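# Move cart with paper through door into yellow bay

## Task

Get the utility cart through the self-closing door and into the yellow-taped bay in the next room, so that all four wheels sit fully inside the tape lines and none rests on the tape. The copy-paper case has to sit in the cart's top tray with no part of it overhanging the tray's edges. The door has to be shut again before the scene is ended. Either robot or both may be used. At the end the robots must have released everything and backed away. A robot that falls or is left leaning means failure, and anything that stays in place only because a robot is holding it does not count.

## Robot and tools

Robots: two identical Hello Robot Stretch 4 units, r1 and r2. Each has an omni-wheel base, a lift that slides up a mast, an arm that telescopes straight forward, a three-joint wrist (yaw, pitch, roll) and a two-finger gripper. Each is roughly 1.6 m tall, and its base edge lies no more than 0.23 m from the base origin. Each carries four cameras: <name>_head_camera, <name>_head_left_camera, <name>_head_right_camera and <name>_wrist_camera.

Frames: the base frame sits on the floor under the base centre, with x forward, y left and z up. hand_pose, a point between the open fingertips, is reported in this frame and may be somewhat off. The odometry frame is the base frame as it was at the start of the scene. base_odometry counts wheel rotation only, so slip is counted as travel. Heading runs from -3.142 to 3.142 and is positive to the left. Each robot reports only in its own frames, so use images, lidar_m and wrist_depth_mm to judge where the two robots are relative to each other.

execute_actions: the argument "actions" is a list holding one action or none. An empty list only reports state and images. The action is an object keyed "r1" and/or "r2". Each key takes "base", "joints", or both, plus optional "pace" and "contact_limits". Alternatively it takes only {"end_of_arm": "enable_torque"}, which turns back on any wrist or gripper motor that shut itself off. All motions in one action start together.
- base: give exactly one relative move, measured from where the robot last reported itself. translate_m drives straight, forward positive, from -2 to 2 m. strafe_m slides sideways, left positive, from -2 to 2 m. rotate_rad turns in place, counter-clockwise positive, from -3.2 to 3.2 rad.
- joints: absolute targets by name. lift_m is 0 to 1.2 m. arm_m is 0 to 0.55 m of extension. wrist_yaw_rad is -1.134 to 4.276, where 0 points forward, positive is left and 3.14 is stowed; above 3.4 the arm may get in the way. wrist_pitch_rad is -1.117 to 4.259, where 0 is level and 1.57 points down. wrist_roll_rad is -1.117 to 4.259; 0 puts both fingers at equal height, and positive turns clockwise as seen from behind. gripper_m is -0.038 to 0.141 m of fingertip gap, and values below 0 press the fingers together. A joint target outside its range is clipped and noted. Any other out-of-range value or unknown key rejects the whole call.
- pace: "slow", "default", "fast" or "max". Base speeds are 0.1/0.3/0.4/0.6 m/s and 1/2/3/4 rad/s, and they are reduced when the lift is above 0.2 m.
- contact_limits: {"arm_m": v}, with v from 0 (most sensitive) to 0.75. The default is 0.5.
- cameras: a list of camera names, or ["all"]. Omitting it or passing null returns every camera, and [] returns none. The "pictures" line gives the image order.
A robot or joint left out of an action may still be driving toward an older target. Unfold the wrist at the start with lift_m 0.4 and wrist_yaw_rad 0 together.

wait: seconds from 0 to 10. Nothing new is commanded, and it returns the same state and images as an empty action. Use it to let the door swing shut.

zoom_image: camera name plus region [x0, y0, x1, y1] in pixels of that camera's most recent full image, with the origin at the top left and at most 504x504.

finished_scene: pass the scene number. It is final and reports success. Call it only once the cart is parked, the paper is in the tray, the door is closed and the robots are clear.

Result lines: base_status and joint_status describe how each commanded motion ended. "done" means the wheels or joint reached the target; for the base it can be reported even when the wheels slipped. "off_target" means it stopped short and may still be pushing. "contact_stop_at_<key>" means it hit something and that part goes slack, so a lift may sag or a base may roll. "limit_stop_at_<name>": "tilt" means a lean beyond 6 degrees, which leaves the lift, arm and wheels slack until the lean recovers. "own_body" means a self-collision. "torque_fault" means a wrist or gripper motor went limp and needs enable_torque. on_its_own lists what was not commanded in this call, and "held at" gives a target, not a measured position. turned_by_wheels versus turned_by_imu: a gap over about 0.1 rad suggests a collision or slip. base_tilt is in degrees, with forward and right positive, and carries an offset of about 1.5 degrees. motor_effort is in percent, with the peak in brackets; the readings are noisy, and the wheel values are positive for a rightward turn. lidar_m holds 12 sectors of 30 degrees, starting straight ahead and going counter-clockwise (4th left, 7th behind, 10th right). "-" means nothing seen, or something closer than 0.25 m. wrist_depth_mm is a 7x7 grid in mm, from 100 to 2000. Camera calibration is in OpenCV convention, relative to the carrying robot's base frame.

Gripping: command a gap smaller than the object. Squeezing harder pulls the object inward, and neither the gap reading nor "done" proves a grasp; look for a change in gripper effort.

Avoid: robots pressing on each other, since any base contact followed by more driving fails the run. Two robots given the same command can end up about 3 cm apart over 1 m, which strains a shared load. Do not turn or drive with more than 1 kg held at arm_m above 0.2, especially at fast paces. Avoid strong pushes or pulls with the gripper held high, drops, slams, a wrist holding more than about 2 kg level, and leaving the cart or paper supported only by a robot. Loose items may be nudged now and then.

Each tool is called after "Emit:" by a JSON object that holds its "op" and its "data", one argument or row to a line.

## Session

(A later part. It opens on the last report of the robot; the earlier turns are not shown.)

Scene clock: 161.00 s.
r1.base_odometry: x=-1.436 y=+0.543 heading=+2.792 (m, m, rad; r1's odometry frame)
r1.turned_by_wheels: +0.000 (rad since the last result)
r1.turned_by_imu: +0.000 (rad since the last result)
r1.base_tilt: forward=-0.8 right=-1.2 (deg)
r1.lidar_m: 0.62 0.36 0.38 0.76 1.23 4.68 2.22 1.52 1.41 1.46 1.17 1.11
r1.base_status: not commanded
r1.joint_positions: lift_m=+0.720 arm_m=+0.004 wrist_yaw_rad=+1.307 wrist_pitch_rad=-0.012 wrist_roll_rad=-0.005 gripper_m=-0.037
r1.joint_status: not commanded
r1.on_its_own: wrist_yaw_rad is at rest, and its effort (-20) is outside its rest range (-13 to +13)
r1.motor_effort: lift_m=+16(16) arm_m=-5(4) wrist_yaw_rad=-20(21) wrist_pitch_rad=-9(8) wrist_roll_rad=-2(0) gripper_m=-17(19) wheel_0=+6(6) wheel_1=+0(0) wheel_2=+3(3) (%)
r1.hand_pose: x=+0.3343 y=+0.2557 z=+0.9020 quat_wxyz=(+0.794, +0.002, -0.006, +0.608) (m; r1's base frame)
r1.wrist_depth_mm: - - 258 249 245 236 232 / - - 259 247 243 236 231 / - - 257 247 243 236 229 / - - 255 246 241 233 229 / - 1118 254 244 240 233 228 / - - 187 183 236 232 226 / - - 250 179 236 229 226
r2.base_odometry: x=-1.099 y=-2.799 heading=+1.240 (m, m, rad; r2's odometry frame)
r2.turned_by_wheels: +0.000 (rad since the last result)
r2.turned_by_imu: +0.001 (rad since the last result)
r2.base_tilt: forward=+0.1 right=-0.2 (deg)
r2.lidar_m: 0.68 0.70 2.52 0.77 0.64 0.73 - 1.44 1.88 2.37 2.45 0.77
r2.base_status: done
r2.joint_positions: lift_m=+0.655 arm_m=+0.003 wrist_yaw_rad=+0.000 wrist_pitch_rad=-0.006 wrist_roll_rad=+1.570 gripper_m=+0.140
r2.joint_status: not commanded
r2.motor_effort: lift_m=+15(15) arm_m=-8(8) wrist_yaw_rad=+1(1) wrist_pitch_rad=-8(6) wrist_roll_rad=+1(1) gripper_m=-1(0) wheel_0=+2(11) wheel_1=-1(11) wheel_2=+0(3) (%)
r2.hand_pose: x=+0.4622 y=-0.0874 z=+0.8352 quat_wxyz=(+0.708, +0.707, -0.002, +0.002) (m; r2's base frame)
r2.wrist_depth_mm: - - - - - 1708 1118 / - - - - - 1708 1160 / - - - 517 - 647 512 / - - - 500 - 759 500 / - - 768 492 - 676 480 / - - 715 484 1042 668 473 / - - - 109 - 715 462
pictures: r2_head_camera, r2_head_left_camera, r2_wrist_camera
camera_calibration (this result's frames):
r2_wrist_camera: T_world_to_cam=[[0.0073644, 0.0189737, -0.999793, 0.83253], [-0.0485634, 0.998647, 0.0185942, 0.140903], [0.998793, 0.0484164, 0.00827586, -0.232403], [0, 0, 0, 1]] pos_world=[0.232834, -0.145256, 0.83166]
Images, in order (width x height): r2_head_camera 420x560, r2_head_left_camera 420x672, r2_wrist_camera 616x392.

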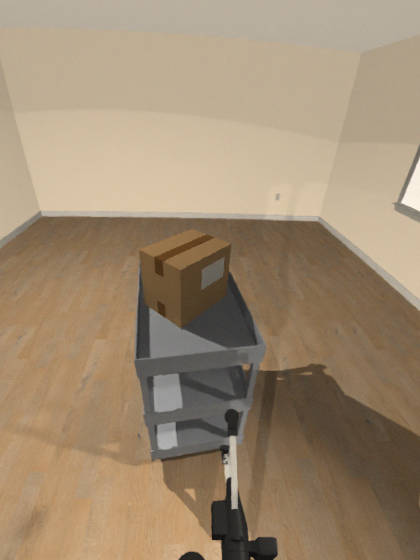

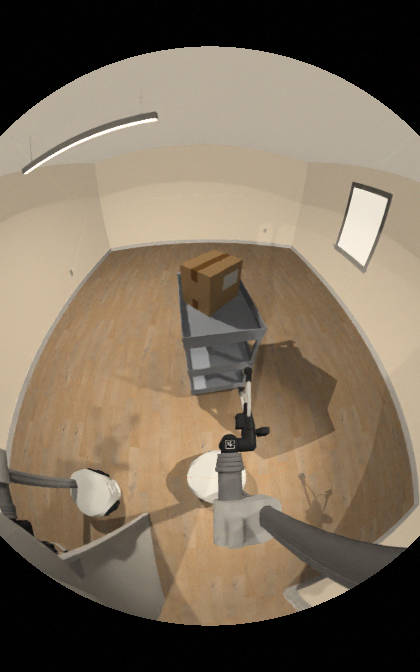

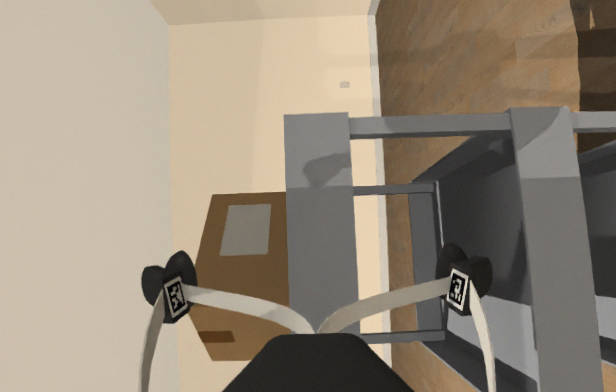

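Emit:
{"op": "execute_actions", "data": {
  "actions": [
    {"r2":{"base":{"strafe_m":0.075},"joints":{"arm_m":0.26,"lift_m":0.647}}}
  ],
  "cameras": ["r2_wrist_camera"]
}}

Emit:
{"op": "execute_actions", "data": {
  "actions": [
    {"r2":{"joints":{"gripper_m":0.03}}}
  ],
  "cameras": ["r2_wrist_camera"]
}}

Emit:
{"op": "execute_actions", "data": {
  "actions": [
    {"r2":{"base":{"translate_m":-0.3},"joints":{"arm_m":0.1},"pace":"slow"}}
  ],
  "cameras": ["r2_wrist_camera","r2_head_left_camera"]
}}

Scene clock: 168.43 s.
r1.base_odometry: x=-1.436 y=+0.543 heading=+2.792 (m, m, rad; r1's odometry frame)
r1.turned_by_wheels: +0.000 (rad since the last result)
r1.turned_by_imu: +0.000 (rad since the last result)
r1.base_tilt: forward=-0.8 right=-1.3 (deg)
r1.lidar_m: 0.61 0.35 0.39 0.65 1.21 4.68 2.22 1.53 1.39 1.44 1.20 1.11
r1.base_status: not commanded
r1.joint_positions: lift_m=+0.720 arm_m=+0.004 wrist_yaw_rad=+1.307 wrist_pitch_rad=-0.012 wrist_roll_rad=-0.005 gripper_m=-0.037
r1.joint_status: not commanded
r1.on_its_own: wrist_yaw_rad is at rest, and its effort (-20) is outside its rest range (-13 to +13)
r1.motor_effort: lift_m=+16(16) arm_m=-5(5) wrist_yaw_rad=-20(20) wrist_pitch_rad=-7(7) wrist_roll_rad=-1(0) gripper_m=-20(19) wheel_0=+6(6) wheel_1=+0(1) wheel_2=+3(3) (%)
r1.hand_pose: x=+0.3343 y=+0.2557 z=+0.9020 quat_wxyz=(+0.794, +0.002, -0.006, +0.608) (m; r1's base frame)
r1.wrist_depth_mm: - - 258 251 245 237 231 / - - 258 247 244 236 231 / - - 258 246 243 235 230 / - - 255 246 240 234 229 / 1281 - 254 243 240 233 228 / - - 188 182 236 232 227 / - - 250 179 236 229 225
r2.base_odometry: x=-1.170 y=-2.775 heading=+1.240 (m, m, rad; r2's odometry frame)
r2.turned_by_wheels: +0.000 (rad since the last result)
r2.turned_by_imu: -0.002 (rad since the last result)
r2.base_tilt: forward=+0.1 right=-0.3 (deg)
r2.lidar_m: 0.66 3.51 2.46 0.73 0.59 0.63 1.36 1.48 1.85 2.45 2.53 0.77
r2.base_status: done
r2.joint_positions: lift_m=+0.647 arm_m=+0.259 wrist_yaw_rad=+0.000 wrist_pitch_rad=-0.006 wrist_roll_rad=+1.570 gripper_m=+0.140
r2.joint_status: all done
r2.motor_effort: lift_m=+14(18) arm_m=+8(7) wrist_yaw_rad=+1(3) wrist_pitch_rad=-7(7) wrist_roll_rad=+2(1) gripper_m=-1(1) wheel_0=+0(9) wheel_1=-1(9) wheel_2=+0(1) (%)
r2.hand_pose: x=+0.7180 y=-0.0874 z=+0.8273 quat_wxyz=(+0.707, +0.707, -0.002, +0.002) (m; r2's base frame)
r2.wrist_depth_mm: - - - 250 - 1661 1118 / - - - 244 - 1708 466 / - - - 239 - 691 512 / - - 554 235 842 750 517 / - 521 477 229 - 647 525 / - 433 224 223 224 654 530 / - - 492 109 778 691 521
pictures: r2_wrist_camera
camera_calibration (this result's frames):
r2_wrist_camera: T_world_to_cam=[[0.00750089, 0.0190161, -0.999791, 0.822641], [-0.0486583, 0.998642, 0.0186292, 0.153484], [0.998787, 0.0485084, 0.00841599, -0.487925], [0, 0, 0, 1]] pos_world=[0.488631, -0.145251, 0.823716]
Images, in order (width x height): r2_wrist_camera 616x392.

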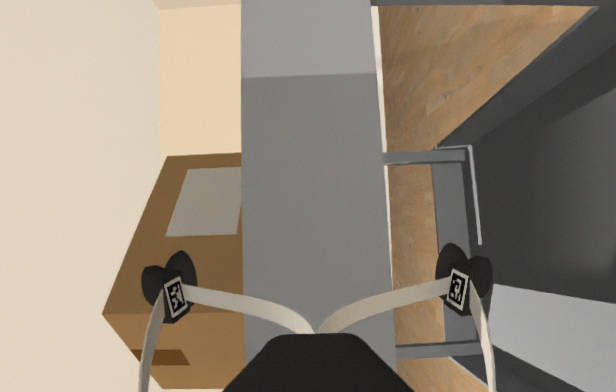

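Scene clock: 170.53 s.
r1.base_odometry: x=-1.436 y=+0.543 heading=+2.792 (m, m, rad; r1's odometry frame)
r1.turned_by_wheels: +0.000 (rad since the last result)
r1.turned_by_imu: +0.000 (rad since the last result)
r1.base_tilt: forward=-0.8 right=-1.3 (deg)
r1.lidar_m: 0.63 0.35 0.38 0.68 1.20 4.66 2.24 1.48 1.40 1.46 1.17 1.10
r1.base_status: not commanded
r1.joint_positions: lift_m=+0.720 arm_m=+0.004 wrist_yaw_rad=+1.307 wrist_pitch_rad=-0.012 wrist_roll_rad=-0.005 gripper_m=-0.037
r1.joint_status: not commanded
r1.on_its_own: wrist_yaw_rad is at rest, and its effort (-20) is outside its rest range (-13 to +13)
r1.motor_effort: lift_m=+16(16) arm_m=-5(4) wrist_yaw_rad=-20(20) wrist_pitch_rad=-5(6) wrist_roll_rad=+0(0) gripper_m=-20(19) wheel_0=+7(6) wheel_1=+0(0) wheel_2=+3(3) (%)
r1.hand_pose: x=+0.3343 y=+0.2557 z=+0.9020 quat_wxyz=(+0.794, +0.002, -0.006, +0.608) (m; r1's base frame)
r1.wrist_depth_mm: - - 260 251 245 237 232 / - - 259 247 244 236 231 / - - 256 246 242 235 229 / - - 257 244 241 234 228 / 1205 - 255 244 241 232 228 / - - 189 183 236 231 227 / - - 251 178 236 229 225
r2.base_odometry: x=-1.170 y=-2.775 heading=+1.240 (m, m, rad; r2's odometry frame)
r2.turned_by_wheels: +0.000 (rad since the last result)
r2.turned_by_imu: -0.001 (rad since the last result)
r2.base_tilt: forward=+0.0 right=-0.3 (deg)
r2.lidar_m: 0.66 3.48 2.44 0.71 0.58 0.63 1.37 1.49 1.86 2.45 2.49 0.73
r2.base_status: not commanded
r2.joint_positions: lift_m=+0.647 arm_m=+0.259 wrist_yaw_rad=+0.000 wrist_pitch_rad=-0.004 wrist_roll_rad=+1.570 gripper_m=+0.031
r2.joint_status: all done
r2.motor_effort: lift_m=+15(15) arm_m=+4(8) wrist_yaw_rad=+2(13) wrist_pitch_rad=-12(12) wrist_roll_rad=+2(2) gripper_m=-26(25) wheel_0=-1(0) wheel_1=-1(1) wheel_2=+1(1) (%)
r2.hand_pose: x=+0.7187 y=-0.0875 z=+0.8267 quat_wxyz=(+0.707, +0.707, -0.002, +0.001) (m; r2's base frame)
r2.wrist_depth_mm: - - - 233 - 1661 1138 / - - - 226 - 1708 466 / - - - 222 820 676 508 / - - 535 217 - 741 512 / - 492 462 212 213 741 521 / - 415 206 207 206 180 521 / - 488 466 109 750 715 517
pictures: r2_wrist_camera
camera_calibration (this result's frames):
r2_wrist_camera: T_world_to_cam=[[0.00572509, 0.0190126, -0.999803, 0.82338], [-0.0482973, 0.998658, 0.0187143, 0.153294], [0.998817, 0.0481807, 0.00663566, -0.487178], [0, 0, 0, 1]] pos_world=[0.489291, -0.14527, 0.823582]
Images, in order (width x height): r2_wrist_camera 616x392.

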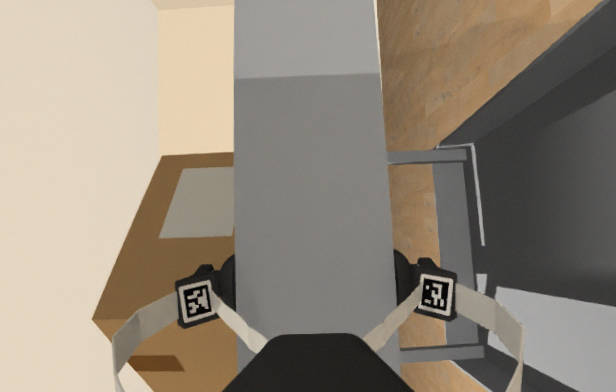

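Scene clock: 174.80 s.
r1.base_odometry: x=-1.436 y=+0.543 heading=+2.792 (m, m, rad; r1's odometry frame)
r1.turned_by_wheels: +0.000 (rad since the last result)
r1.turned_by_imu: +0.000 (rad since the last result)
r1.base_tilt: forward=-0.8 right=-1.3 (deg)
r1.lidar_m: 0.63 0.35 0.38 0.86 1.01 4.68 2.26 1.52 1.40 1.46 1.21 1.10
r1.base_status: not commanded
r1.joint_positions: lift_m=+0.720 arm_m=+0.004 wrist_yaw_rad=+1.307 wrist_pitch_rad=-0.012 wrist_roll_rad=-0.005 gripper_m=-0.037
r1.joint_status: not commanded
r1.on_its_own: wrist_yaw_rad is at rest, and its effort (-21) is outside its rest range (-13 to +13)
r1.motor_effort: lift_m=+16(16) arm_m=-5(5) wrist_yaw_rad=-21(21) wrist_pitch_rad=-8(8) wrist_roll_rad=-1(1) gripper_m=-20(22) wheel_0=+6(6) wheel_1=+0(0) wheel_2=+2(3) (%)
r1.hand_pose: x=+0.3343 y=+0.2557 z=+0.9020 quat_wxyz=(+0.794, +0.002, -0.006, +0.608) (m; r1's base frame)
r1.wrist_depth_mm: - - 259 251 246 236 232 / - - 258 250 244 236 230 / - - 258 245 241 235 229 / - - 255 244 240 235 229 / 878 946 254 245 239 233 228 / - - 188 182 237 232 228 / 1060 544 251 179 236 228 226
r2.base_odometry: x=-1.267 y=-3.058 heading=+1.239 (m, m, rad; r2's odometry frame)
r2.turned_by_wheels: -0.001 (rad since the last result)
r2.turned_by_imu: -0.003 (rad since the last result)
r2.base_tilt: forward=+0.0 right=-0.2 (deg)
r2.lidar_m: 0.51 3.46 2.44 0.44 0.45 0.58 4.13 1.22 1.46 2.46 2.54 0.56
r2.base_status: done
r2.joint_positions: lift_m=+0.647 arm_m=+0.102 wrist_yaw_rad=-0.004 wrist_pitch_rad=-0.003 wrist_roll_rad=+1.570 gripper_m=+0.031
r2.joint_status: all done
r2.motor_effort: lift_m=+15(16) arm_m=-9(12) wrist_yaw_rad=+12(14) wrist_pitch_rad=-14(14) wrist_roll_rad=+2(2) gripper_m=-25(27) wheel_0=-7(9) wheel_1=-4(7) wheel_2=+4(13) (%)
r2.hand_pose: x=+0.5606 y=-0.0885 z=+0.8264 quat_wxyz=(+0.707, +0.707, -0.003, +0.000) (m; r2's base frame)
r2.wrist_depth_mm: - - - 217 - 1661 433 / - - - 215 - 676 492 / - - 569 214 809 732 512 / - - 492 211 - 741 517 / - 469 445 211 211 732 521 / - 421 207 208 208 181 525 / - - 535 109 - 691 521
pictures: r2_head_left_camera, r2_wrist_camera
camera_calibration (this result's frames):
r2_wrist_camera: T_world_to_cam=[[0.00481639, 0.0189955, -0.999808, 0.824488], [-0.044618, 0.998828, 0.018762, 0.144634], [0.998993, 0.0445191, 0.00565828, -0.32886], [0, 0, 0, 1]] pos_world=[0.33101, -0.145486, 0.823476]
Images, in order (width x height): r2_head_left_camera 420x672, r2_wrist_camera 616x392.

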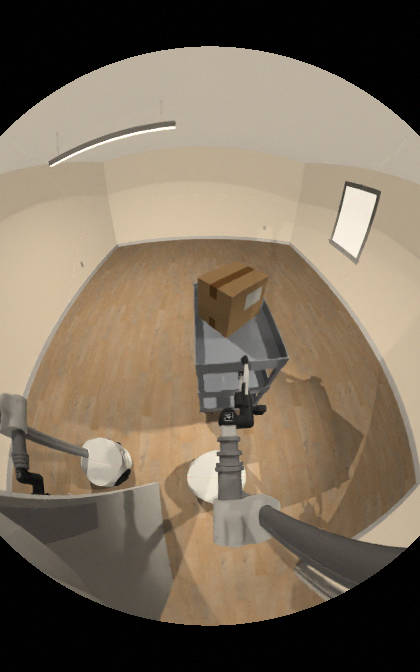

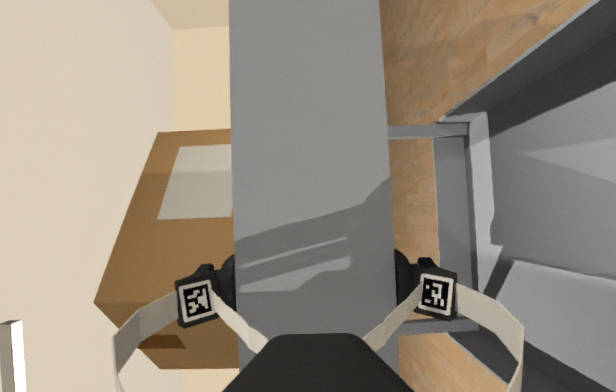

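Emit:
{"op": "execute_actions", "data": {
  "actions": [
    {"r2":{"base":{"translate_m":-1.0}}}
  ],
  "cameras": ["r2_head_right_camera","r2_head_left_camera"]
}}

Scene clock: 181.00 s.
r1.base_odometry: x=-1.436 y=+0.543 heading=+2.792 (m, m, rad; r1's odometry frame)
r1.turned_by_wheels: +0.000 (rad since the last result)
r1.turned_by_imu: +0.000 (rad since the last result)
r1.base_tilt: forward=-0.9 right=-1.2 (deg)
r1.lidar_m: 0.62 0.36 0.39 0.86 4.39 4.67 2.24 1.52 1.41 1.44 1.20 1.10
r1.base_status: not commanded
r1.joint_positions: lift_m=+0.720 arm_m=+0.004 wrist_yaw_rad=+1.307 wrist_pitch_rad=-0.012 wrist_roll_rad=-0.005 gripper_m=-0.037
r1.joint_status: not commanded
r1.on_its_own: wrist_yaw_rad is at rest, and its effort (-21) is outside its rest range (-13 to +13)
r1.motor_effort: lift_m=+16(16) arm_m=-5(4) wrist_yaw_rad=-21(21) wrist_pitch_rad=-9(9) wrist_roll_rad=+0(1) gripper_m=-20(20) wheel_0=+6(6) wheel_1=+0(0) wheel_2=+3(3) (%)
r1.hand_pose: x=+0.3343 y=+0.2557 z=+0.9020 quat_wxyz=(+0.794, +0.002, -0.006, +0.608) (m; r1's base frame)
r1.wrist_depth_mm: - - 260 249 245 238 231 / - - 259 246 244 237 230 / - - 256 246 243 235 230 / - - 255 245 240 234 229 / - - 254 244 240 232 227 / - - 188 182 236 231 227 / - - 250 179 236 229 225
r2.base_odometry: x=-1.593 y=-4.004 heading=+1.239 (m, m, rad; r2's odometry frame)
r2.turned_by_wheels: -0.001 (rad since the last result)
r2.turned_by_imu: -0.006 (rad since the last result)
r2.base_tilt: forward=+0.0 right=-0.3 (deg)
r2.lidar_m: 0.53 0.53 0.35 0.31 0.32 3.15 3.05 3.11 0.70 0.63 2.61 0.55
r2.base_status: done
r2.joint_positions: lift_m=+0.647 arm_m=+0.101 wrist_yaw_rad=-0.006 wrist_pitch_rad=-0.003 wrist_roll_rad=+1.570 gripper_m=+0.030
r2.joint_status: not commanded
r2.on_its_own: wrist_yaw_rad is at rest, and its effort (+19) is outside its rest range (-13 to +13)
r2.motor_effort: lift_m=+16(16) arm_m=-8(9) wrist_yaw_rad=+19(20) wrist_pitch_rad=-15(15) wrist_roll_rad=+2(1) gripper_m=-22(25) wheel_0=-6(12) wheel_1=-2(8) wheel_2=-2(14) (%)
r2.hand_pose: x=+0.5602 y=-0.0892 z=+0.8263 quat_wxyz=(+0.707, +0.707, -0.003, -0.001) (m; r2's base frame)
r2.wrist_depth_mm: - - 190 189 - 1537 480 / - - 544 193 750 715 504 / - 539 492 197 - 732 504 / - 477 449 202 - 732 512 / - 436 210 206 209 741 525 / - 521 207 211 210 180 521 / - - - 109 - 1708 477
pictures: r2_head_left_camera, r2_head_right_camera
Images, in order (width x height): r2_head_left_camera 420x672, r2_head_right_camera 420x672.

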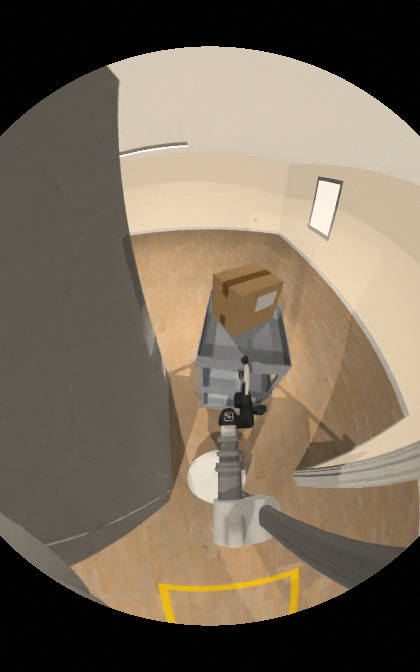

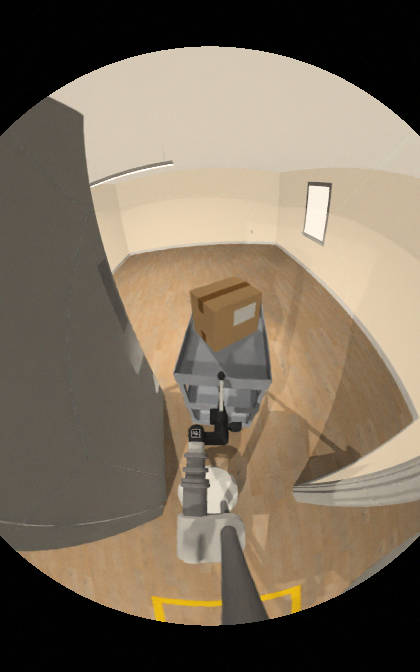

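Emit:
{"op": "execute_actions", "data": {
  "actions": [
    {"r2":{"base":{"translate_m":-0.8}}}
  ],
  "cameras": ["r2_head_right_camera"]
}}

Scene clock: 186.97 s.
r1.base_odometry: x=-1.436 y=+0.543 heading=+2.792 (m, m, rad; r1's odometry frame)
r1.turned_by_wheels: +0.000 (rad since the last result)
r1.turned_by_imu: +0.000 (rad since the last result)
r1.base_tilt: forward=-0.9 right=-1.3 (deg)
r1.lidar_m: 0.63 0.36 0.36 3.36 4.45 4.67 2.21 1.53 1.41 1.43 1.18 1.08
r1.base_status: not commanded
r1.joint_positions: lift_m=+0.720 arm_m=+0.004 wrist_yaw_rad=+1.307 wrist_pitch_rad=-0.012 wrist_roll_rad=-0.005 gripper_m=-0.037
r1.joint_status: not commanded
r1.on_its_own: wrist_yaw_rad is at rest, and its effort (-21) is outside its rest range (-13 to +13)
r1.motor_effort: lift_m=+16(16) arm_m=-5(5) wrist_yaw_rad=-21(20) wrist_pitch_rad=-10(9) wrist_roll_rad=+0(1) gripper_m=-20(22) wheel_0=+6(6) wheel_1=-1(0) wheel_2=+3(2) (%)
r1.hand_pose: x=+0.3343 y=+0.2557 z=+0.9020 quat_wxyz=(+0.794, +0.002, -0.006, +0.608) (m; r1's base frame)
r1.wrist_depth_mm: - - 260 250 244 237 231 / - - 259 247 242 236 230 / - - 256 246 243 235 231 / - - 255 245 240 235 229 / - - 255 244 240 233 227 / - - 189 182 236 231 226 / - - 250 179 235 230 226
r2.base_odometry: x=-1.854 y=-4.760 heading=+1.238 (m, m, rad; r2's odometry frame)
r2.turned_by_wheels: -0.001 (rad since the last result)
r2.turned_by_imu: -0.007 (rad since the last result)
r2.base_tilt: forward=+0.1 right=-0.2 (deg)
r2.lidar_m: 0.53 0.66 0.76 1.82 2.26 2.39 2.24 2.29 2.73 2.57 0.93 0.52
r2.base_status: done
r2.joint_positions: lift_m=+0.647 arm_m=+0.101 wrist_yaw_rad=-0.007 wrist_pitch_rad=-0.003 wrist_roll_rad=+1.570 gripper_m=+0.031
r2.joint_status: not commanded
r2.on_its_own: wrist_yaw_rad is at rest, and its effort (+22) is outside its rest range (-13 to +13)
r2.motor_effort: lift_m=+16(16) arm_m=-7(8) wrist_yaw_rad=+22(25) wrist_pitch_rad=-14(16) wrist_roll_rad=+1(2) gripper_m=-21(29) wheel_0=-7(12) wheel_1=-2(10) wheel_2=+0(14) (%)
r2.hand_pose: x=+0.5600 y=-0.0895 z=+0.8264 quat_wxyz=(+0.707, +0.707, -0.004, -0.001) (m; r2's base frame)
r2.wrist_depth_mm: - - 172 170 173 699 492 / - 517 180 177 180 715 504 / - 477 189 185 189 723 508 / - 442 430 193 197 732 517 / - 549 211 204 205 691 521 / - - 207 213 211 180 504 / 1618 1281 1255 109 1182 1160 449
pictures: r2_head_right_camera
Images, in order (width x height): r2_head_right_camera 420x672.

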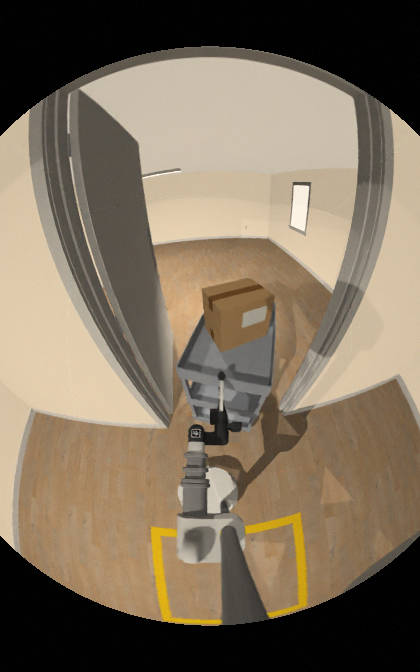

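Emit:
{"op": "execute_actions", "data": {
  "actions": [
    {"r2":{"base":{"translate_m":-0.8}}}
  ],
  "cameras": ["r2_head_right_camera","r2_head_left_camera"]
}}

Scene clock: 195.23 s.
r1.base_odometry: x=-1.436 y=+0.543 heading=+2.792 (m, m, rad; r1's odometry frame)
r1.turned_by_wheels: +0.000 (rad since the last result)
r1.turned_by_imu: +0.000 (rad since the last result)
r1.base_tilt: forward=-0.9 right=-1.3 (deg)
r1.lidar_m: 0.62 0.35 0.39 3.39 4.42 4.66 2.21 1.52 1.41 1.43 1.19 1.11
r1.base_status: not commanded
r1.joint_positions: lift_m=+0.720 arm_m=+0.004 wrist_yaw_rad=+1.307 wrist_pitch_rad=-0.012 wrist_roll_rad=-0.005 gripper_m=-0.037
r1.joint_status: not commanded
r1.on_its_own: wrist_yaw_rad is at rest, and its effort (-20) is outside its rest range (-13 to +13)
r1.motor_effort: lift_m=+16(16) arm_m=-5(5) wrist_yaw_rad=-20(21) wrist_pitch_rad=-8(9) wrist_roll_rad=+1(1) gripper_m=-18(20) wheel_0=+7(7) wheel_1=+0(0) wheel_2=+3(3) (%)
r1.hand_pose: x=+0.3343 y=+0.2557 z=+0.9020 quat_wxyz=(+0.794, +0.002, -0.006, +0.608) (m; r1's base frame)
r1.wrist_depth_mm: - - 262 249 244 236 233 / - - 258 247 243 236 230 / - - 258 246 241 234 230 / - - 256 245 239 235 229 / - - 254 244 238 233 229 / - - 188 182 236 231 225 / - - 251 179 236 229 226
r2.base_odometry: x=-2.116 y=-5.516 heading=+1.237 (m, m, rad; r2's odometry frame)
r2.turned_by_wheels: -0.001 (rad since the last result)
r2.turned_by_imu: -0.009 (rad since the last result)
r2.base_tilt: forward=+0.1 right=-0.1 (deg)
r2.lidar_m: 0.54 1.39 1.83 2.14 2.20 1.55 1.45 1.49 1.95 2.63 2.11 0.52
r2.base_status: done
r2.joint_positions: lift_m=+0.647 arm_m=+0.101 wrist_yaw_rad=-0.008 wrist_pitch_rad=-0.004 wrist_roll_rad=+1.570 gripper_m=+0.031
r2.joint_status: not commanded
r2.on_its_own: wrist_yaw_rad is at rest, and its effort (+25) is outside its rest range (-13 to +13)
r2.motor_effort: lift_m=+16(16) arm_m=-8(8) wrist_yaw_rad=+25(30) wrist_pitch_rad=-13(14) wrist_roll_rad=+2(2) gripper_m=-28(27) wheel_0=-7(14) wheel_1=-4(9) wheel_2=-1(12) (%)
r2.hand_pose: x=+0.5599 y=-0.0898 z=+0.8264 quat_wxyz=(+0.707, +0.707, -0.004, -0.002) (m; r2's base frame)
r2.wrist_depth_mm: 1078 512 163 161 164 691 496 / - 484 173 170 174 715 500 / - 455 183 179 183 723 508 / - 433 421 190 195 741 517 / - - 211 202 204 661 517 / - 1661 208 214 213 180 477 / 1138 1098 1118 109 1060 1060 439
pictures: r2_head_left_camera, r2_head_right_camera
Images, in order (width x height): r2_head_left_camera 420x672, r2_head_right_camera 420x672.

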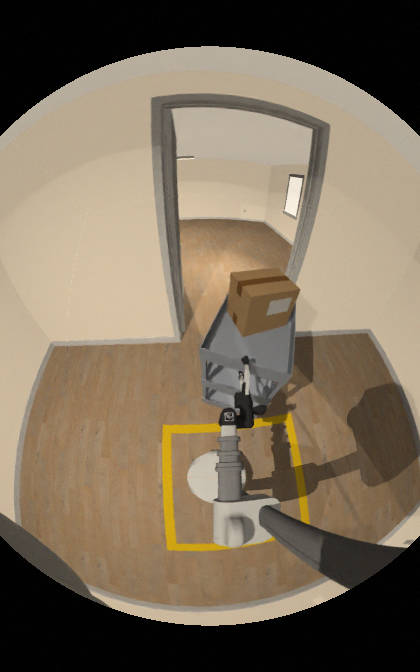

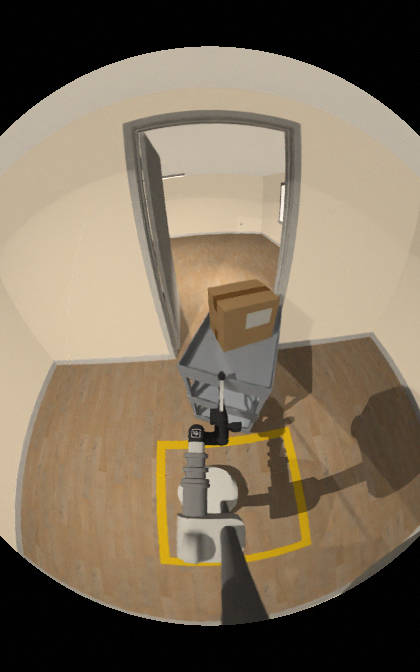

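Emit:
{"op": "execute_actions", "data": {
  "actions": [
    {"r1":{"joints":{"gripper_m":0.12}},"r2":{"base":{"translate_m":-0.95}}}
  ],
  "cameras": ["r2_head_right_camera","r2_head_camera","r1_head_left_camera"]
}}

Scene clock: 202.33 s.
r1.base_odometry: x=-1.436 y=+0.543 heading=+2.791 (m, m, rad; r1's odometry frame)
r1.turned_by_wheels: +0.000 (rad since the last result)
r1.turned_by_imu: +0.000 (rad since the last result)
r1.base_tilt: forward=-0.8 right=-1.3 (deg)
r1.lidar_m: 1.14 1.32 3.32 3.38 4.39 4.67 2.26 1.53 1.39 1.44 1.18 1.10
r1.base_status: not commanded
r1.joint_positions: lift_m=+0.720 arm_m=+0.004 wrist_yaw_rad=+1.300 wrist_pitch_rad=-0.013 wrist_roll_rad=-0.004 gripper_m=+0.120
r1.joint_status: all done
r1.motor_effort: lift_m=+16(16) arm_m=-4(4) wrist_yaw_rad=+0(20) wrist_pitch_rad=-8(8) wrist_roll_rad=-2(0) gripper_m=+0(20) wheel_0=+4(6) wheel_1=+0(0) wheel_2=+3(3) (%)
r1.hand_pose: x=+0.3360 y=+0.2546 z=+0.9020 quat_wxyz=(+0.796, +0.002, -0.006, +0.605) (m; r1's base frame)
r1.wrist_depth_mm: - - - - - - 1138 / - - - - - - 1118 / - - - - - - 1078 / - - - - - - 1078 / - - - - - - 1060 / - - - - 220 - 1098 / - - - 148 - - 1118
r2.base_odometry: x=-2.428 y=-6.413 heading=+1.236 (m, m, rad; r2's odometry frame)
r2.turned_by_wheels: -0.001 (rad since the last result)
r2.turned_by_imu: -0.010 (rad since the last result)
r2.base_tilt: forward=+0.0 right=-0.1 (deg)
r2.lidar_m: 0.52 2.34 2.20 2.06 0.82 0.53 0.51 0.51 0.70 1.55 2.78 0.53
r2.base_status: done
r2.joint_positions: lift_m=+0.647 arm_m=+0.101 wrist_yaw_rad=-0.009 wrist_pitch_rad=-0.004 wrist_roll_rad=+1.570 gripper_m=+0.031
r2.joint_status: not commanded
r2.on_its_own: wrist_yaw_rad is at rest, and its effort (+23) is outside its rest range (-13 to +13)
r2.motor_effort: lift_m=+16(16) arm_m=-7(8) wrist_yaw_rad=+23(27) wrist_pitch_rad=-14(14) wrist_roll_rad=+0(1) gripper_m=-22(25) wheel_0=-8(13) wheel_1=-2(8) wheel_2=-1(11) (%)
r2.hand_pose: x=+0.5599 y=-0.0899 z=+0.8264 quat_wxyz=(+0.707, +0.707, -0.004, -0.002) (m; r2's base frame)
r2.wrist_depth_mm: - 508 162 160 164 691 496 / - 480 172 168 174 707 496 / - 452 182 179 183 723 512 / - 427 418 189 194 732 517 / 1983 - 211 202 204 691 521 / 1983 1983 207 214 212 181 480 / 1983 1921 1983 109 1921 1808 439
pictures: r1_head_left_camera, r2_head_camera, r2_head_right_camera
Images, in order (width x height): r1_head_left_camera 420x672, r2_head_camera 420x560, r2_head_right_camera 420x672.

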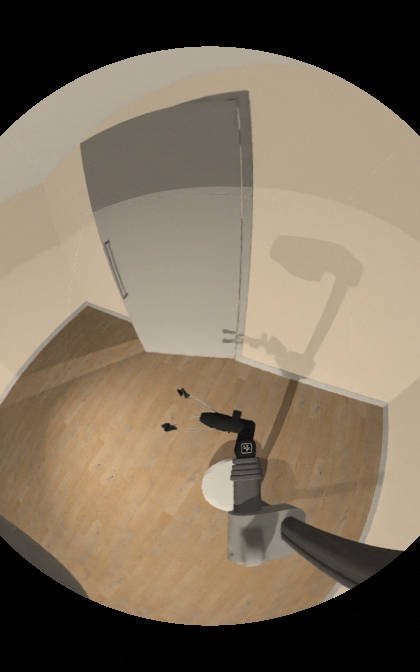

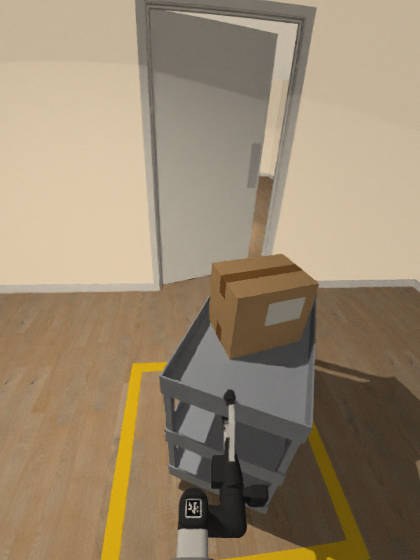

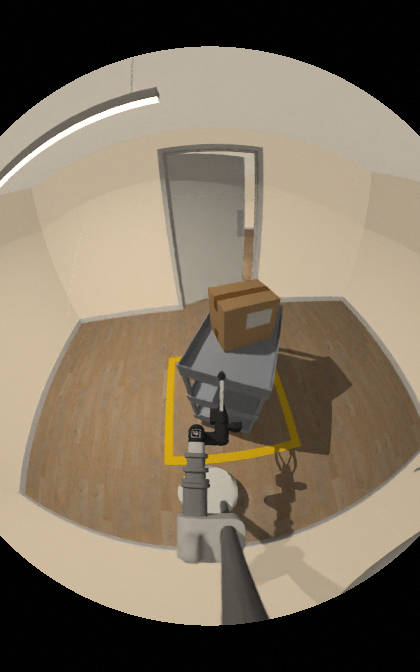

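Emit:
{"op": "execute_actions", "data": {
  "actions": [
    {"r2":{"joints":{"gripper_m":0.14}}}
  ],
  "cameras": []
}}

Emit:
{"op": "execute_actions", "data": {
  "actions": [
    {"r2":{"base":{"translate_m":-0.13},"joints":{"arm_m":0.005}}}
  ],
  "cameras": []
}}

Emit:
{"op": "execute_actions", "data": {
  "actions": [
    {"r2":{"base":{"strafe_m":-0.9},"pace":"fast"}}
  ],
  "cameras": ["r2_head_left_camera","r2_head_camera","r1_head_left_camera"]
}}

Scene clock: 207.83 s.
r1.base_odometry: x=-1.436 y=+0.543 heading=+2.791 (m, m, rad; r1's odometry frame)
r1.turned_by_wheels: +0.000 (rad since the last result)
r1.turned_by_imu: +0.000 (rad since the last result)
r1.base_tilt: forward=-0.8 right=-1.3 (deg)
r1.lidar_m: 1.15 1.51 3.32 3.37 4.41 4.68 2.23 1.53 1.40 1.43 1.19 1.10
r1.base_status: not commanded
r1.joint_positions: lift_m=+0.720 arm_m=+0.004 wrist_yaw_rad=+1.300 wrist_pitch_rad=-0.013 wrist_roll_rad=-0.004 gripper_m=+0.120
r1.joint_status: not commanded
r1.motor_effort: lift_m=+16(16) arm_m=-4(4) wrist_yaw_rad=-1(1) wrist_pitch_rad=-6(8) wrist_roll_rad=-2(3) gripper_m=-1(1) wheel_0=+4(4) wheel_1=+0(0) wheel_2=+3(3) (%)
r1.hand_pose: x=+0.3360 y=+0.2546 z=+0.9020 quat_wxyz=(+0.796, +0.002, -0.006, +0.605) (m; r1's base frame)
r1.wrist_depth_mm: - - - - - - 1808 / - - - - - - 1808 / - - - - - - 1863 / - - - - - - 1863 / - - - - - - 1863 / - - - - 220 - 1808 / - - - 147 - - 1708
r2.base_odometry: x=-2.428 y=-6.413 heading=+1.236 (m, m, rad; r2's odometry frame)
r2.turned_by_wheels: +0.000 (rad since the last result)
r2.turned_by_imu: -0.001 (rad since the last result)
r2.base_tilt: forward=+0.1 right=-0.2 (deg)
r2.lidar_m: 0.54 2.36 2.20 2.07 0.80 0.56 0.51 0.52 0.67 1.57 2.74 0.55
r2.base_status: not commanded
r2.joint_positions: lift_m=+0.647 arm_m=+0.101 wrist_yaw_rad=+0.000 wrist_pitch_rad=-0.006 wrist_roll_rad=+1.570 gripper_m=+0.140
r2.joint_status: all done
r2.motor_effort: lift_m=+16(16) arm_m=-6(7) wrist_yaw_rad=+2(29) wrist_pitch_rad=-8(15) wrist_roll_rad=+2(2) gripper_m=-1(24) wheel_0=-5(8) wheel_1=+0(2) wheel_2=-2(2) (%)
r2.hand_pose: x=+0.5603 y=-0.0875 z=+0.8270 quat_wxyz=(+0.707, +0.707, -0.002, +0.002) (m; r2's base frame)
r2.wrist_depth_mm: - 525 179 175 180 707 496 / - 492 473 185 190 723 508 / - 469 459 196 201 732 517 / - 449 439 208 842 741 517 / 1983 - 521 222 - 609 521 / 1983 1983 244 230 242 1464 480 / 1983 - 1921 109 1983 1708 820
pictures: none
No camera images: the call's "cameras" was empty. Leave "cameras" out to get every camera's image.

Scene clock: 209.57 s.
r1.base_odometry: x=-1.436 y=+0.543 heading=+2.791 (m, m, rad; r1's odometry frame)
r1.turned_by_wheels: +0.000 (rad since the last result)
r1.turned_by_imu: +0.000 (rad since the last result)
r1.base_tilt: forward=-0.8 right=-1.2 (deg)
r1.lidar_m: 1.13 1.51 3.32 3.39 4.39 4.69 2.23 1.51 1.39 1.45 1.16 1.09
r1.base_status: not commanded
r1.joint_positions: lift_m=+0.720 arm_m=+0.004 wrist_yaw_rad=+1.300 wrist_pitch_rad=-0.013 wrist_roll_rad=-0.004 gripper_m=+0.120
r1.joint_status: not commanded
r1.motor_effort: lift_m=+16(16) arm_m=-5(4) wrist_yaw_rad=-1(1) wrist_pitch_rad=-7(9) wrist_roll_rad=-1(1) gripper_m=+2(1) wheel_0=+4(4) wheel_1=+0(0) wheel_2=+3(3) (%)
r1.hand_pose: x=+0.3360 y=+0.2546 z=+0.9020 quat_wxyz=(+0.796, +0.002, -0.006, +0.605) (m; r1's base frame)
r1.wrist_depth_mm: - - - - - - 1808 / - - - - - - 1808 / - - - - - - 1756 / - - - - - - 1808 / - - - - - - 1808 / - - - - 220 - 1808 / - - - 148 - - 1756
r2.base_odometry: x=-2.471 y=-6.536 heading=+1.236 (m, m, rad; r2's odometry frame)
r2.turned_by_wheels: +0.000 (rad since the last result)
r2.turned_by_imu: -0.001 (rad since the last result)
r2.base_tilt: forward=+0.2 right=-0.2 (deg)
r2.lidar_m: 0.67 2.47 2.19 2.04 0.59 0.39 0.37 0.38 0.51 1.17 2.78 0.66
r2.base_status: done
r2.joint_positions: lift_m=+0.647 arm_m=+0.006 wrist_yaw_rad=+0.000 wrist_pitch_rad=-0.006 wrist_roll_rad=+1.570 gripper_m=+0.140
r2.joint_status: all done
r2.motor_effort: lift_m=+16(16) arm_m=-8(9) wrist_yaw_rad=+1(1) wrist_pitch_rad=-7(8) wrist_roll_rad=+2(1) gripper_m=+1(1) wheel_0=-3(7) wheel_1=+0(6) wheel_2=+1(12) (%)
r2.hand_pose: x=+0.4658 y=-0.0875 z=+0.8271 quat_wxyz=(+0.707, +0.707, -0.002, +0.002) (m; r2's base frame)
r2.wrist_depth_mm: - - - 370 661 477 377 / - - 741 384 - 723 508 / - - 707 410 - 732 424 / - - 676 436 - 750 442 / - - - 462 - 654 466 / - - - 480 - 539 504 / - - - 109 535 1576 1138
pictures: none
No camera images: the call's "cameras" was empty. Leave "cameras" out to get every camera's image.

Scene clock: 213.00 s.
r1.base_odometry: x=-1.436 y=+0.543 heading=+2.791 (m, m, rad; r1's odometry frame)
r1.turned_by_wheels: +0.000 (rad since the last result)
r1.turned_by_imu: +0.000 (rad since the last result)
r1.base_tilt: forward=-0.8 right=-1.3 (deg)
r1.lidar_m: 1.15 1.50 3.32 3.37 4.39 4.68 2.24 1.52 1.39 1.45 1.16 1.09
r1.base_status: not commanded
r1.joint_positions: lift_m=+0.720 arm_m=+0.004 wrist_yaw_rad=+1.300 wrist_pitch_rad=-0.013 wrist_roll_rad=-0.004 gripper_m=+0.120
r1.joint_status: not commanded
r1.motor_effort: lift_m=+16(16) arm_m=-4(5) wrist_yaw_rad=-1(1) wrist_pitch_rad=-9(9) wrist_roll_rad=-1(1) gripper_m=-4(3) wheel_0=+4(4) wheel_1=+0(0) wheel_2=+2(3) (%)
r1.hand_pose: x=+0.3360 y=+0.2546 z=+0.9020 quat_wxyz=(+0.796, +0.002, -0.006, +0.605) (m; r1's base frame)
r1.wrist_depth_mm: - - - - - - 1808 / - - - - - - 1756 / - - - - - - 1756 / - - - - - - 1863 / - - - - - - 1808 / - - - - 219 - 1756 / - - - 148 - - 1756
r2.base_odometry: x=-1.620 y=-6.831 heading=+1.236 (m, m, rad; r2's odometry frame)
r2.turned_by_wheels: +0.000 (rad since the last result)
r2.turned_by_imu: -0.003 (rad since the last result)
r2.base_tilt: forward=+0.2 right=-0.1 (deg)
r2.lidar_m: 2.50 0.83 0.85 1.78 0.48 0.33 0.29 0.32 0.43 0.93 1.86 2.41
r2.base_status: done
r2.joint_positions: lift_m=+0.647 arm_m=+0.006 wrist_yaw_rad=+0.000 wrist_pitch_rad=-0.006 wrist_roll_rad=+1.570 gripper_m=+0.140
r2.joint_status: not commanded
r2.motor_effort: lift_m=+16(16) arm_m=-8(8) wrist_yaw_rad=+1(1) wrist_pitch_rad=-7(6) wrist_roll_rad=+1(0) gripper_m=+1(2) wheel_0=-2(13) wheel_1=+2(10) wheel_2=+0(2) (%)
r2.hand_pose: x=+0.4658 y=-0.0874 z=+0.8271 quat_wxyz=(+0.707, +0.707, -0.002, +0.002) (m; r2's base frame)
r2.wrist_depth_mm: - - - - - 1661 1138 / - - - - - 1756 1182 / - - - - - 1756 1182 / - - - - - 1808 1205 / - - - - - 1499 1205 / - - - - - 1537 1205 / - - - 109 - 1708 1138
pictures: r1_head_left_camera, r2_head_camera, r2_head_left_camera
Images, in order (width x height): r1_head_left_camera 420x672, r2_head_camera 420x560, r2_head_left_camera 420x672.

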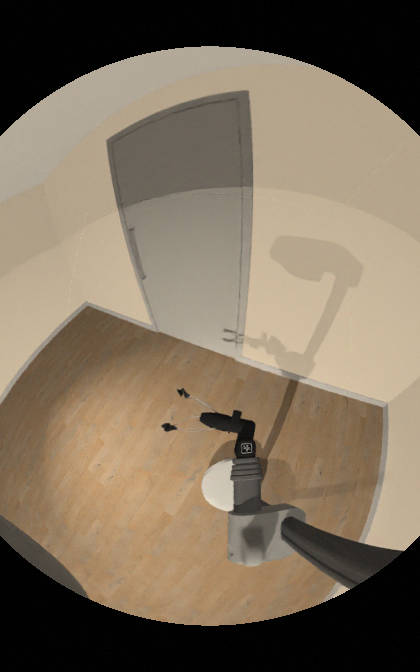

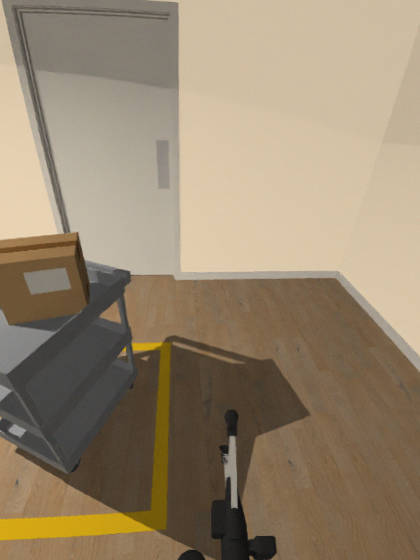

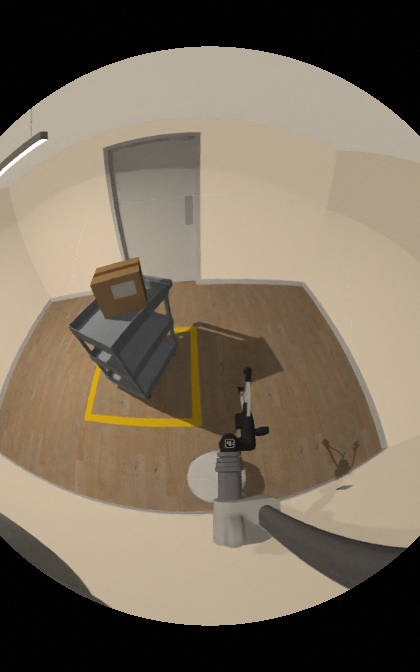

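Emit:
{"op": "execute_actions", "data": {
  "actions": [
    {"r2":{"base":{"translate_m":1.35},"pace":"max"}}
  ],
  "cameras": ["r2_head_left_camera"]
}}

Emit:
{"op": "zoom_image", "data": {
  "camera": "r2_head_left_camera",
  "region": [0,350,250,620]
}}

Scene clock: 219.47 s.
r1.base_odometry: x=-1.436 y=+0.543 heading=+2.791 (m, m, rad; r1's odometry frame)
r1.turned_by_wheels: +0.000 (rad since the last result)
r1.turned_by_imu: +0.000 (rad since the last result)
r1.base_tilt: forward=-0.9 right=-1.2 (deg)
r1.lidar_m: 1.15 1.48 3.30 3.39 4.41 4.69 2.24 1.54 1.40 1.46 1.20 1.10
r1.base_status: not commanded
r1.joint_positions: lift_m=+0.720 arm_m=+0.004 wrist_yaw_rad=+1.300 wrist_pitch_rad=-0.013 wrist_roll_rad=-0.004 gripper_m=+0.120
r1.joint_status: not commanded
r1.motor_effort: lift_m=+16(16) arm_m=-4(5) wrist_yaw_rad=-1(0) wrist_pitch_rad=-8(10) wrist_roll_rad=-1(1) gripper_m=+1(2) wheel_0=+4(4) wheel_1=+0(0) wheel_2=+3(3) (%)
r1.hand_pose: x=+0.3360 y=+0.2546 z=+0.9020 quat_wxyz=(+0.796, +0.002, -0.006, +0.605) (m; r1's base frame)
r1.wrist_depth_mm: - - - - - - 1808 / - - - - - - 1808 / - - - - - - 1808 / - - - - - - 1808 / - - - - - - 1808 / - - - - 220 - 1756 / - - - 147 - - 1756
r2.base_odometry: x=-1.177 y=-5.556 heading=+1.237 (m, m, rad; r2's odometry frame)
r2.turned_by_wheels: +0.000 (rad since the last result)
r2.turned_by_imu: -0.003 (rad since the last result)
r2.base_tilt: forward=+0.1 right=-0.1 (deg)
r2.lidar_m: 1.16 1.27 1.66 0.39 0.37 0.69 1.65 1.70 1.82 1.71 1.72 1.25
r2.base_status: done
r2.joint_positions: lift_m=+0.647 arm_m=+0.006 wrist_yaw_rad=+0.000 wrist_pitch_rad=-0.006 wrist_roll_rad=+1.570 gripper_m=+0.140
r2.joint_status: not commanded
r2.motor_effort: lift_m=+16(16) arm_m=-8(8) wrist_yaw_rad=+1(2) wrist_pitch_rad=-8(7) wrist_roll_rad=+1(1) gripper_m=-3(1) wheel_0=+2(7) wheel_1=+1(6) wheel_2=+0(14) (%)
r2.hand_pose: x=+0.4658 y=-0.0874 z=+0.8271 quat_wxyz=(+0.707, +0.707, -0.002, +0.002) (m; r2's base frame)
r2.wrist_depth_mm: 1008 976 1008 991 976 991 976 / 991 976 991 1008 976 976 976 / 976 976 976 976 960 960 960 / 976 960 946 946 946 960 976 / 960 960 960 960 960 946 960 / 960 946 946 931 917 946 917 / 1025 1025 1025 109 1008 1008 1008
pictures: r2_head_left_camera
Images, in order (width x height): r2_head_left_camera 420x672.

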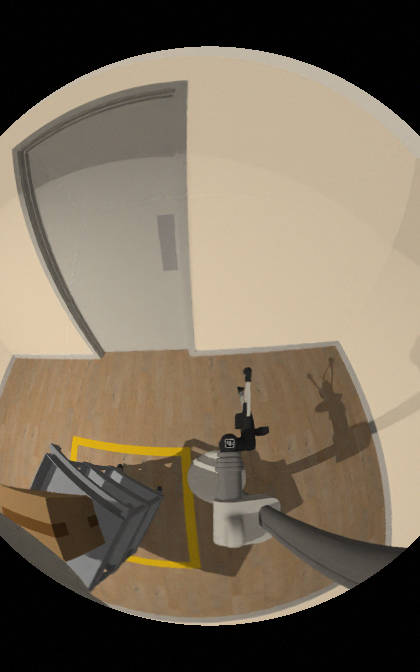

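Region (0, 350, 250, 620) of r2_head_left_camera's 420x672 image, scaled by 1.867, with more detail than that image has; it fills the left 467 columns of this view, and the rest is white.

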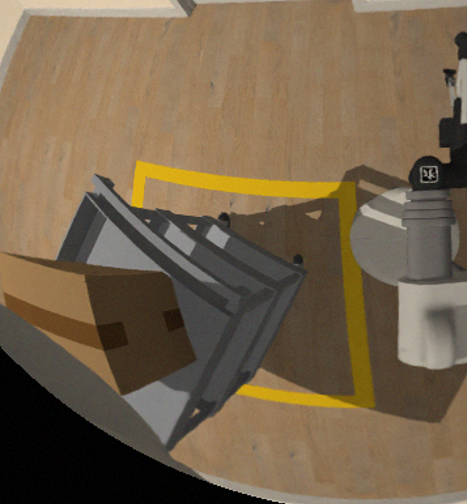

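Emit:
{"op": "execute_actions", "data": {
  "actions": [
    {"r2":{"base":{"strafe_m":-0.6},"pace":"max"}}
  ],
  "cameras": []
}}

Emit:
{"op": "finished_scene", "data": {
  "scene": 1
}}

Scene clock: 225.17 s.
r1.base_odometry: x=-1.436 y=+0.543 heading=+2.791 (m, m, rad; r1's odometry frame)
r1.turned_by_wheels: +0.000 (rad since the last result)
r1.turned_by_imu: +0.000 (rad since the last result)
r1.base_tilt: forward=-0.9 right=-1.2 (deg)
r1.lidar_m: 1.13 1.50 3.32 3.36 4.41 4.68 2.24 1.49 1.42 1.45 1.22 1.10
r1.base_status: not commanded
r1.joint_positions: lift_m=+0.720 arm_m=+0.004 wrist_yaw_rad=+1.300 wrist_pitch_rad=-0.013 wrist_roll_rad=-0.004 gripper_m=+0.120
r1.joint_status: not commanded
r1.motor_effort: lift_m=+16(16) arm_m=-4(4) wrist_yaw_rad=-1(0) wrist_pitch_rad=-9(7) wrist_roll_rad=-1(1) gripper_m=-2(3) wheel_0=+4(4) wheel_1=+0(0) wheel_2=+3(3) (%)
r1.hand_pose: x=+0.3360 y=+0.2546 z=+0.9020 quat_wxyz=(+0.796, +0.002, -0.006, +0.605) (m; r1's base frame)
r1.wrist_depth_mm: - - - - - - 1808 / - - - - - - 1808 / - - - - - - 1756 / - - - - - - 1756 / - - - - - - 1808 / - - - - 219 - 1756 / - - - 148 - - 1708
r2.base_odometry: x=-0.611 y=-5.753 heading=+1.237 (m, m, rad; r2's odometry frame)
r2.turned_by_wheels: +0.000 (rad since the last result)
r2.turned_by_imu: -0.003 (rad since the last result)
r2.base_tilt: forward=+0.0 right=-0.2 (deg)
r2.lidar_m: 1.21 1.23 1.72 0.94 1.03 1.73 1.59 1.63 1.19 1.11 1.15 1.31
r2.base_status: done
r2.joint_positions: lift_m=+0.647 arm_m=+0.006 wrist_yaw_rad=+0.000 wrist_pitch_rad=-0.006 wrist_roll_rad=+1.570 gripper_m=+0.140
r2.joint_status: not commanded
r2.motor_effort: lift_m=+16(16) arm_m=-8(8) wrist_yaw_rad=+2(0) wrist_pitch_rad=-8(7) wrist_roll_rad=+0(2) gripper_m=+2(3) wheel_0=+1(12) wheel_1=+2(12) wheel_2=+0(0) (%)
r2.hand_pose: x=+0.4658 y=-0.0874 z=+0.8271 quat_wxyz=(+0.707, +0.707, -0.002, +0.002) (m; r2's base frame)
r2.wrist_depth_mm: 1060 1060 1060 1042 1025 1060 1025 / 1060 1025 1025 1025 1025 1025 1008 / 1025 1025 1025 1025 1008 1025 1008 / 1008 1025 1008 1008 1008 1008 991 / 1008 1008 1008 1008 991 991 991 / 1008 991 991 991 976 991 991 / 991 991 991 109 976 976 960
pictures: none
No camera images: the call's "cameras" was empty. Leave "cameras" out to get every camera's image.

The scene is finished: the task was done.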